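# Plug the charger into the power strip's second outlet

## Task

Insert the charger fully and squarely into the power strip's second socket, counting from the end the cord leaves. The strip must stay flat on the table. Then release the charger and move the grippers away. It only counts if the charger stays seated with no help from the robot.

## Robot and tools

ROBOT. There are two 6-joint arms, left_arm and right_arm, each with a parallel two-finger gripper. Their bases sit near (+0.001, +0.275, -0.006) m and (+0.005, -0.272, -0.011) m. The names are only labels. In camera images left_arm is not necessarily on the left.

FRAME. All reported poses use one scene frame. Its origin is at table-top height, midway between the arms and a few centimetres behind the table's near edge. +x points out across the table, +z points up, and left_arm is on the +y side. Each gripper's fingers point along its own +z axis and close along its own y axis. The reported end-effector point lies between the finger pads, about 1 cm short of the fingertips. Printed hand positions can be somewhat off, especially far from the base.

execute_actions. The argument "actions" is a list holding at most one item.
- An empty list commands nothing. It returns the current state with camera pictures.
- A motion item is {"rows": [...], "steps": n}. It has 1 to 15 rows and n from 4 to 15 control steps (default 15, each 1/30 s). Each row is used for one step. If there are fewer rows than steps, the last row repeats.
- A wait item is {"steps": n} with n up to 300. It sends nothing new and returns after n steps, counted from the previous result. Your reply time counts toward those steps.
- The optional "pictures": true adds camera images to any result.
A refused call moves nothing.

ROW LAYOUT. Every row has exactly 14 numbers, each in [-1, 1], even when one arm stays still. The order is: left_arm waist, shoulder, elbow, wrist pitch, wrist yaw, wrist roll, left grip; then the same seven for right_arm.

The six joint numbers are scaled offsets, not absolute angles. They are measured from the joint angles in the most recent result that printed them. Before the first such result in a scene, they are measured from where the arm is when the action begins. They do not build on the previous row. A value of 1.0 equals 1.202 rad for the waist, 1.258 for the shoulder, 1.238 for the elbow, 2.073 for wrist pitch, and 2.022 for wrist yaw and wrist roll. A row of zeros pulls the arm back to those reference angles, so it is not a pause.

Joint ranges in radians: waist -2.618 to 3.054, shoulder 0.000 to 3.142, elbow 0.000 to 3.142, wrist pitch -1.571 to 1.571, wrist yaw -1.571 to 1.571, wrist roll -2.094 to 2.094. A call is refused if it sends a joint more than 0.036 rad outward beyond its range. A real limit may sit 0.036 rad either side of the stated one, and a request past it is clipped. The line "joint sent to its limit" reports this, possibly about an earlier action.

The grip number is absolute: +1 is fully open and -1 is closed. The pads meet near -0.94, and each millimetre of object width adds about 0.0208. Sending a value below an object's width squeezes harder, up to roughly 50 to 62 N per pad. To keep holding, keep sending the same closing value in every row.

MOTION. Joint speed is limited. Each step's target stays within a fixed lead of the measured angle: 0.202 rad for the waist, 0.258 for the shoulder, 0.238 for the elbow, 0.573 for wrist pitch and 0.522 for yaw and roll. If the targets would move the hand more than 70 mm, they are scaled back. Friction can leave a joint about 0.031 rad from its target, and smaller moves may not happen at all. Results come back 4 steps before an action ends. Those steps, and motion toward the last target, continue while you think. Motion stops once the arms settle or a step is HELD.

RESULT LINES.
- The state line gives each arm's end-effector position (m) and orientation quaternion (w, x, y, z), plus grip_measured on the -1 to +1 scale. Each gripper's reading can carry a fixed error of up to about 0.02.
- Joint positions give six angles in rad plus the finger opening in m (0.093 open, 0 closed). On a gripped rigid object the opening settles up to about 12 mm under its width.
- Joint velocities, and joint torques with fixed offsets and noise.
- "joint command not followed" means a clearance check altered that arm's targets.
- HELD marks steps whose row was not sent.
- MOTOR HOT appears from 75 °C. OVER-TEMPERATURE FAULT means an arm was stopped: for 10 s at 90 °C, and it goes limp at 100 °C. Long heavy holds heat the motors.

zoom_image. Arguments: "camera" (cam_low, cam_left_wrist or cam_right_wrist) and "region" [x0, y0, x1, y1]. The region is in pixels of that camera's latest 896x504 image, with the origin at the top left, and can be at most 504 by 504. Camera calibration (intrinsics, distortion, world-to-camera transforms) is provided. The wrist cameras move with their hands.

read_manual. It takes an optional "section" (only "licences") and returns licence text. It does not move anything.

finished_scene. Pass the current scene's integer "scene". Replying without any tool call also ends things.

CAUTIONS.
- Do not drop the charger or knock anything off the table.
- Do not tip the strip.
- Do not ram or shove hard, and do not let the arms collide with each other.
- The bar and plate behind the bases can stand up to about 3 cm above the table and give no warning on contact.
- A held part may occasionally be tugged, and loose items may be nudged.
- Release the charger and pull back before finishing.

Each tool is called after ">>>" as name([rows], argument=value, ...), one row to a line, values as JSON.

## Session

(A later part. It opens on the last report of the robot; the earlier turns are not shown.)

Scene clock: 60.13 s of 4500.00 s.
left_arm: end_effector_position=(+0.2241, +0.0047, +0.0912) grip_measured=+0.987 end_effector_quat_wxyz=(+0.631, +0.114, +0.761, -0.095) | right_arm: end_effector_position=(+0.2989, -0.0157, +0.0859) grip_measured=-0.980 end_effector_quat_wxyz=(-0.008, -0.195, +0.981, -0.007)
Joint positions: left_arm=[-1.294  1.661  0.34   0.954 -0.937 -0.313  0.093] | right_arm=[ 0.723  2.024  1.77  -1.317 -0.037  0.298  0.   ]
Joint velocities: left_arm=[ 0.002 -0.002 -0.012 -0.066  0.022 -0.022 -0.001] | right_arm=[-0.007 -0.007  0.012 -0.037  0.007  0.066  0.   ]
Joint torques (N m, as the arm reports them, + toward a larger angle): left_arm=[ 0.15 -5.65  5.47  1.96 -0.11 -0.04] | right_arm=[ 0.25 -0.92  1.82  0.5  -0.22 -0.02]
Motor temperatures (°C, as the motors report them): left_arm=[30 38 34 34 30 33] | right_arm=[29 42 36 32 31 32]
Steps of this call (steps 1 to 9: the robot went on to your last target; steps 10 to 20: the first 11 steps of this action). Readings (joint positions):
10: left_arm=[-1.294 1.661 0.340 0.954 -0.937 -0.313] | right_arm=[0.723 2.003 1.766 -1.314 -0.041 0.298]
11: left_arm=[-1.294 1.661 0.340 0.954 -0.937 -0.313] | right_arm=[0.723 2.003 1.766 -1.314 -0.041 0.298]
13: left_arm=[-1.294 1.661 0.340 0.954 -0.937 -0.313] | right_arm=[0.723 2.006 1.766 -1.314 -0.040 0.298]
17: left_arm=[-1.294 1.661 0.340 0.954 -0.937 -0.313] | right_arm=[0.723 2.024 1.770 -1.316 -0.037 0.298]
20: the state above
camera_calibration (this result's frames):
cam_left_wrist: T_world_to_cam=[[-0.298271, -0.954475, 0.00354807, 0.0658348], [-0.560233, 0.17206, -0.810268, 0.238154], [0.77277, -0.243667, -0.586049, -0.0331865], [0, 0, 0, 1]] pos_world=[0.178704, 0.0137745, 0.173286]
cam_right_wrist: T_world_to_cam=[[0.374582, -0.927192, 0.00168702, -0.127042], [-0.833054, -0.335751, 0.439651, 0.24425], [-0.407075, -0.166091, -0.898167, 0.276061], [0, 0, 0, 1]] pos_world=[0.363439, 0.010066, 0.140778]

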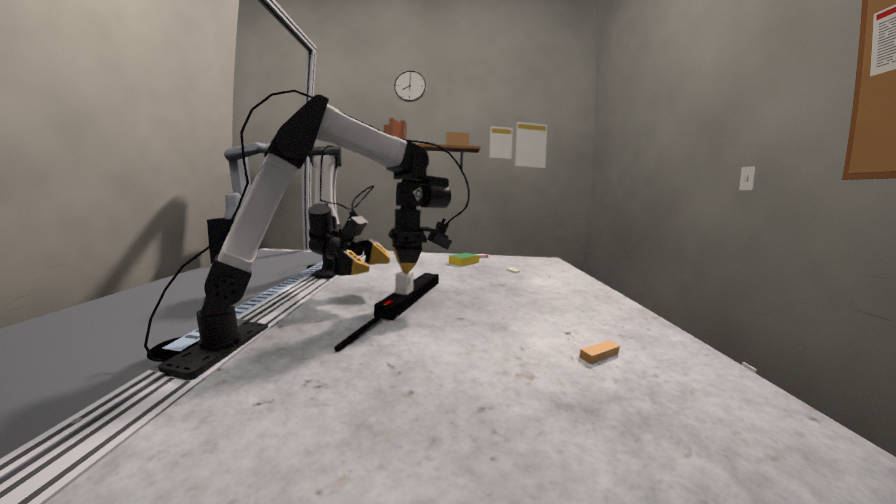

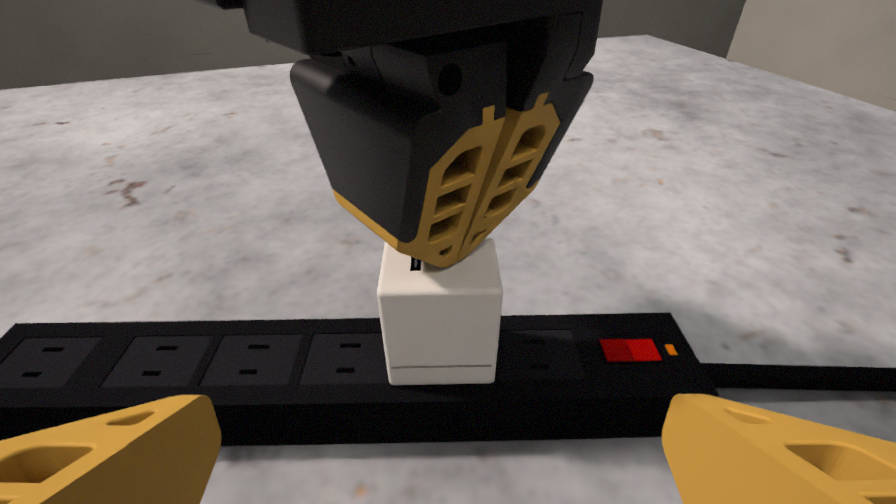

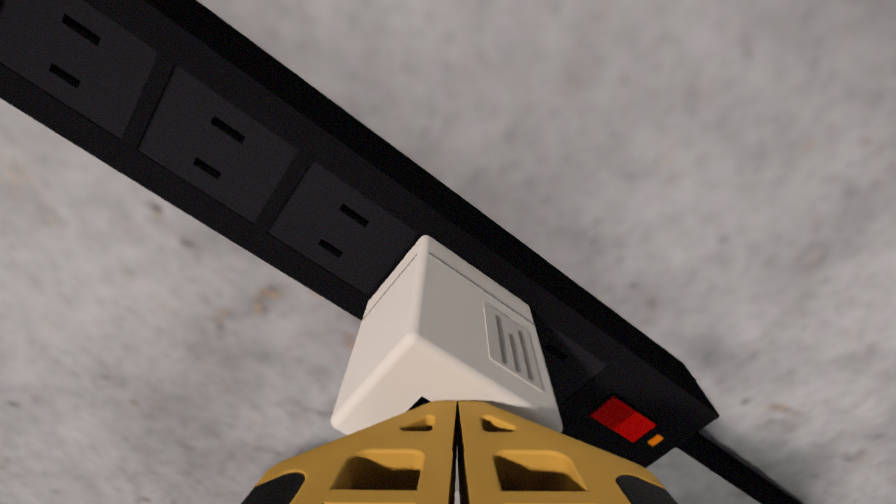

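>>> execute_actions([
  {"rows": [[0,-0.01,0,0,0,0,1,0,0.05,-0.02,0,0,0,-1],[0,-0.03,0,0,0,0,1,0,0,0,0,0,0,-1],[0,-0.05,0,0,0,0,1,0,-0.03,0,0,0,0,-1],[0,-0.075,0,0,0,0,1,0,-0.055,0,0,0,0,-1],[0,-0.1,0,0,0,0,1,-0.01,-0.08,0,0,0,0,-1],[0,-0.125,0,0,0,0,1,-0.03,-0.105,0,0,0,0,-1],[0,-0.15,0,0,0,0,1,-0.06,-0.13,0,0,0,0,-1],[0,-0.175,0,0,0,0,1,-0.1,-0.155,0,0,0,0,-1],[0,-0.2,0,0,0,0,1,-0.145,-0.18,0,0,0,0,-1],[0,-0.22,0,0,0,0,1,-0.195,-0.2,0,0,0,0,-1],[0,-0.24,0,0,0,0,1,-0.245,-0.215,0,0,0,0,-1],[0,-0.255,0,0,0,0,1,-0.295,-0.23,0,0,0,0,-1],[0,-0.27,0,0,0,0,1,-0.34,-0.24,0,0,0,0,-1],[0,-0.278,0,0,0,0,1,-0.375,-0.247,0,0,0,0,-1],[0,-0.28,0,0,0,0,1,-0.4,-0.25,0,0,0,0,-1]], "steps": 15},
])

>>> execute_actions([
  {"steps": 14},
], pictures=true)

>>> zoom_image(camera="cam_low", region=[340, 240, 470, 340])

Scene clock: 61.23 s of 4500.00 s.
left_arm: end_effector_position=(+0.2208, +0.0081, +0.1631) grip_measured=+0.987 end_effector_quat_wxyz=(+0.665, +0.050, +0.724, -0.177) | right_arm: end_effector_position=(+0.3250, -0.0553, +0.1605) grip_measured=-0.980 end_effector_quat_wxyz=(+0.083, -0.131, +0.987, +0.040)
Joint positions: left_arm=[-1.294  1.419  0.34   0.945 -0.937 -0.313  0.093] | right_arm=[ 0.586  1.83   1.774 -1.315 -0.05   0.298  0.   ]
Joint velocities: left_arm=[-0.017 -0.842  0.002  0.11  -0.051  0.007 -0.   ] | right_arm=[-1.438 -0.926  0.002 -0.007 -0.007  0.007  0.   ]
Joint torques (N m, as the arm reports them, + toward a larger angle): left_arm=[ 0.32 -5.18  6.83  2.03 -0.05 -0.01] | right_arm=[-2.32 -8.88  6.58  0.86 -0.07 -0.05]
Motor temperatures (°C, as the motors report them): left_arm=[30 38 34 34 30 33] | right_arm=[29 42 36 32 31 32]
Steps of this call (steps 1 to 4: the last 4 steps of your previous action; steps 5 to 15: the robot went on to your last target; steps 16 to 22: nothing new was sent; steps 23 to 33: the first 11 steps of this action). Readings (joint positions):
23: left_arm=[-1.294 1.661 0.340 0.954 -0.937 -0.313] | right_arm=[0.723 2.023 1.774 -1.318 -0.037 0.298]
24: left_arm=[-1.294 1.659 0.340 0.953 -0.937 -0.313] | right_arm=[0.723 2.019 1.776 -1.320 -0.037 0.298]
26: left_arm=[-1.294 1.637 0.340 0.945 -0.937 -0.313] | right_arm=[0.723 2.012 1.776 -1.319 -0.037 0.298]
30: left_arm=[-1.294 1.517 0.340 0.940 -0.937 -0.313] | right_arm=[0.700 1.932 1.774 -1.318 -0.043 0.298]
33: the state above

Scene clock: 61.70 s of 4500.00 s.
left_arm: end_effector_position=(+0.2180, +0.0140, +0.1940) grip_measured=+0.987 end_effector_quat_wxyz=(+0.678, +0.019, +0.703, -0.215) | right_arm: end_effector_position=(+0.3690, -0.1807, +0.2079) grip_measured=-0.980 end_effector_quat_wxyz=(+0.156, +0.040, +0.986, +0.032)
Joint positions: left_arm=[-1.294  1.322  0.34   0.955 -0.937 -0.313  0.093] | right_arm=[ 0.237  1.716  1.774 -1.31  -0.031  0.298  0.   ]
Joint velocities: left_arm=[ 0.002  0.002 -0.007 -0.066  0.007 -0.066  0.   ] | right_arm=[-0.002  0.002  0.007 -0.066  0.037 -0.007  0.   ]
Joint torques (N m, as the arm reports them, + toward a larger angle): left_arm=[ 0.15 -4.93  7.35  1.94  0.05 -0.02] | right_arm=[ 0.55 -8.21  6.54  1.14 -0.25 -0.03]
Motor temperatures (°C, as the motors report them): left_arm=[30 38 34 34 30 33] | right_arm=[29 42 36 32 31 32]
Kept back: nothing.
Steps of this call (steps 1 to 4: the last 4 steps of your previous action; steps 5 to 14: the robot went on to your last target). Readings (joint positions):
1: left_arm=[-1.294 1.392 0.340 0.947 -0.937 -0.313] | right_arm=[0.531 1.800 1.774 -1.313 -0.050 0.298]
2: left_arm=[-1.294 1.369 0.340 0.949 -0.937 -0.313] | right_arm=[0.471 1.775 1.774 -1.312 -0.050 0.298]
4: left_arm=[-1.294 1.335 0.340 0.952 -0.937 -0.313] | right_arm=[0.345 1.738 1.774 -1.310 -0.048 0.298]
8: left_arm=[-1.294 1.322 0.340 0.955 -0.937 -0.313] | right_arm=[0.222 1.716 1.774 -1.310 -0.027 0.298]
14: the state above
camera_calibration (this result's frames):
cam_left_wrist: T_world_to_cam=[[-0.322349, -0.905037, 0.277487, 0.0239265], [-0.474343, -0.0992464, -0.874728, 0.314012], [0.819201, -0.413592, -0.397306, -0.0103306], [0, 0, 0, 1]] pos_world=[0.165125, 0.0485462, 0.263931]
cam_right_wrist: T_world_to_cam=[[-0.0734146, -0.99356, -0.0863018, -0.134909], [-0.99018, 0.062294, 0.125151, 0.388909], [-0.118969, 0.0946423, -0.988377, 0.346248], [0, 0, 0, 1]] pos_world=[0.416379, -0.191037, 0.281909]

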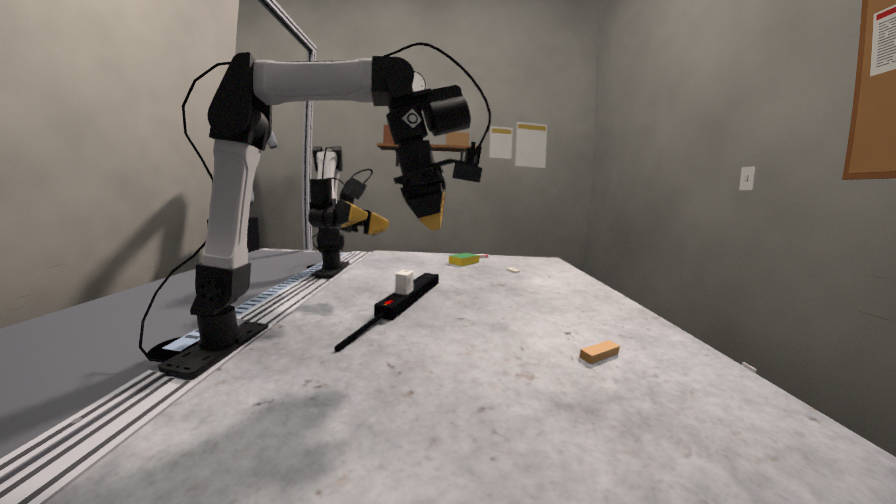

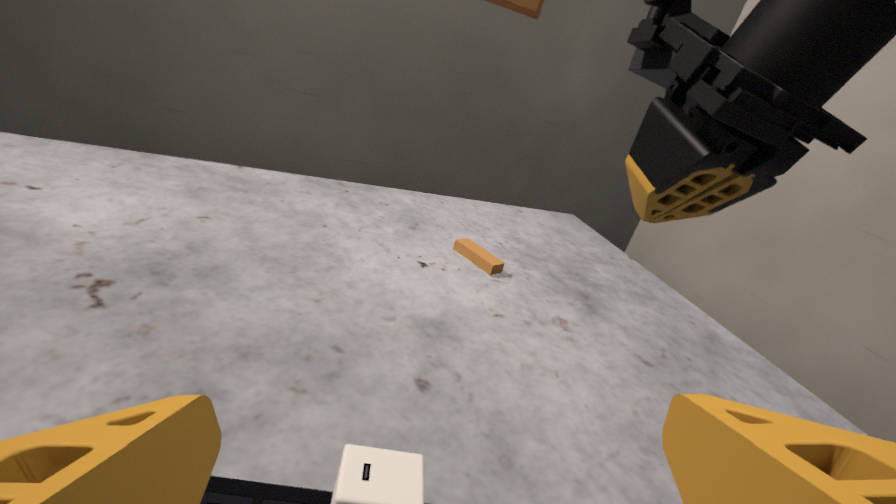

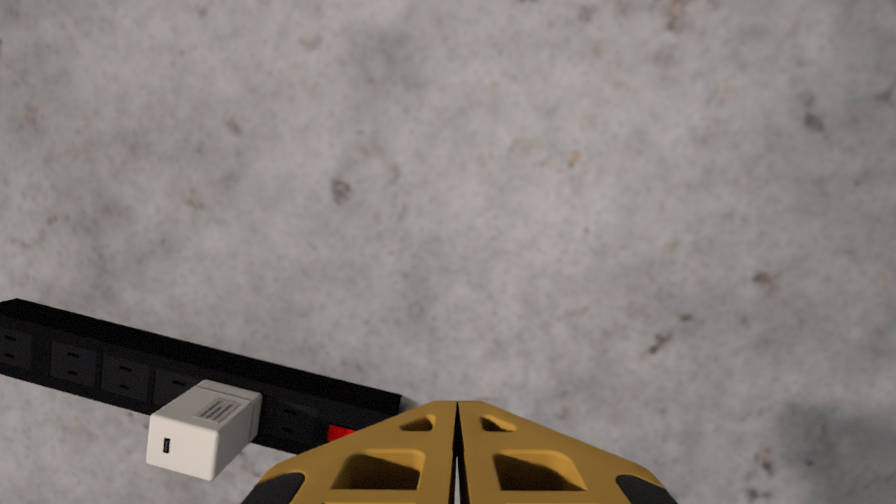

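Region (340, 240, 470, 340) of cam_low's 896x504 image, scaled by 3.877, with more detail than that image has; it fills the top 388 rows of this view, and the rest is white.

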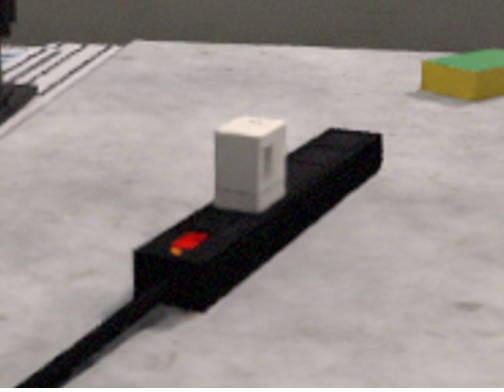

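>>> execute_actions([
  {"rows": [[0,-0.02,0,0,0,0,1,0,0,0,0,0,0,-1],[0,-0.05,0,0,0,0,1,0,0,0,0,0,0,-1],[0,-0.08,0,0,0,0,1,0,0,0,0,0,0,-1],[0,-0.11,0,0,0,0,1,0,0,0,0,0,0,-1],[0,-0.14,0,0,0,0,1,0,0,0,0,0,0,-1],[0,-0.17,0,0,0,0,1,0,0,0,0,0,0,-1],[0,-0.195,0,0,0,0,1,0,0,0,0,0,0,-1],[0,-0.212,0,0,0,0,1,0,0,0,0,0,0,-1],[0,-0.22,0,0,0,0,1,0,0,0,0,0,0,-1]], "steps": 15},
])

>>> execute_actions([
  {"steps": 5},
])

>>> finished_scene(scene=1)

Scene clock: 62.47 s of 4500.00 s.
left_arm: end_effector_position=(+0.2063, +0.0443, +0.2695) grip_measured=+0.987 end_effector_quat_wxyz=(+0.702, -0.058, +0.641, -0.306) | right_arm: end_effector_position=(+0.3690, -0.1807, +0.2079) grip_measured=-0.980 end_effector_quat_wxyz=(+0.156, +0.040, +0.986, +0.032)
Joint positions: left_arm=[-1.294  1.055  0.34   0.961 -0.937 -0.313  0.093] | right_arm=[ 0.237  1.716  1.774 -1.31  -0.031  0.298  0.   ]
Joint velocities: left_arm=[-0.002 -0.212 -0.022  0.125  0.007 -0.007 -0.001] | right_arm=[ 0.002 -0.017 -0.012 -0.051  0.007 -0.081  0.   ]
Joint torques (N m, as the arm reports them, + toward a larger angle): left_arm=[ 0.14 -1.67  8.16  1.49  0.16 -0.01] | right_arm=[ 0.14 -7.73  6.87  1.23 -0.17 -0.03]
Motor temperatures (°C, as the motors report them): left_arm=[30 38 34 34 30 33] | right_arm=[29 42 36 32 31 32]
Steps of this call (steps 1 to 12: the robot went on to your last target; steps 13 to 23: the first 11 steps of this action). Readings (joint positions):
13: left_arm=[-1.294 1.322 0.340 0.955 -0.937 -0.313] | right_arm=[0.237 1.716 1.774 -1.310 -0.031 0.298]
14: left_arm=[-1.294 1.316 0.340 0.952 -0.937 -0.313] | right_arm=[0.237 1.716 1.774 -1.310 -0.031 0.298]
16: left_arm=[-1.294 1.274 0.340 0.938 -0.937 -0.313] | right_arm=[0.237 1.716 1.774 -1.310 -0.031 0.298]
20: left_arm=[-1.294 1.120 0.340 0.941 -0.937 -0.313] | right_arm=[0.237 1.716 1.774 -1.310 -0.031 0.298]
23: the state above

Scene clock: 62.63 s of 4500.00 s.
left_arm: end_effector_position=(+0.2061, +0.0449, +0.2705) grip_measured=+0.987 end_effector_quat_wxyz=(+0.702, -0.059, +0.640, -0.307) | right_arm: end_effector_position=(+0.3690, -0.1807, +0.2079) grip_measured=-0.980 end_effector_quat_wxyz=(+0.156, +0.040, +0.986, +0.032)
Joint positions: left_arm=[-1.294  1.051  0.34   0.961 -0.937 -0.313  0.093] | right_arm=[ 0.237  1.716  1.774 -1.31  -0.031  0.298  0.   ]
Joint velocities: left_arm=[-0.007  0.012 -0.012 -0.007  0.007 -0.007 -0.001] | right_arm=[-0.012  0.022 -0.022 -0.007  0.022  0.007  0.   ]
Joint torques (N m, as the arm reports them, + toward a larger angle): left_arm=[ 0.09 -2.72  8.01  1.71  0.22 -0.01] | right_arm=[ 0.12 -7.72  6.91  1.23 -0.17 -0.03]
Motor temperatures (°C, as the motors report them): left_arm=[30 38 34 34 30 33] | right_arm=[29 42 36 32 31 32]
Kept back: nothing.
Steps of this call (steps 1 to 4: the last 4 steps of your previous action; step 5: the robot went on to your last target). Readings (joint positions):
1: left_arm=[-1.294 1.051 0.340 0.964 -0.937 -0.313] | right_arm=[0.237 1.716 1.774 -1.310 -0.031 0.298]
2: left_arm=[-1.294 1.051 0.340 0.964 -0.937 -0.313] | right_arm=[0.237 1.716 1.774 -1.310 -0.031 0.298]
4: left_arm=[-1.294 1.051 0.340 0.961 -0.937 -0.313] | right_arm=[0.237 1.716 1.774 -1.310 -0.031 0.298]
5: the state above

The scene is finished: the task was done.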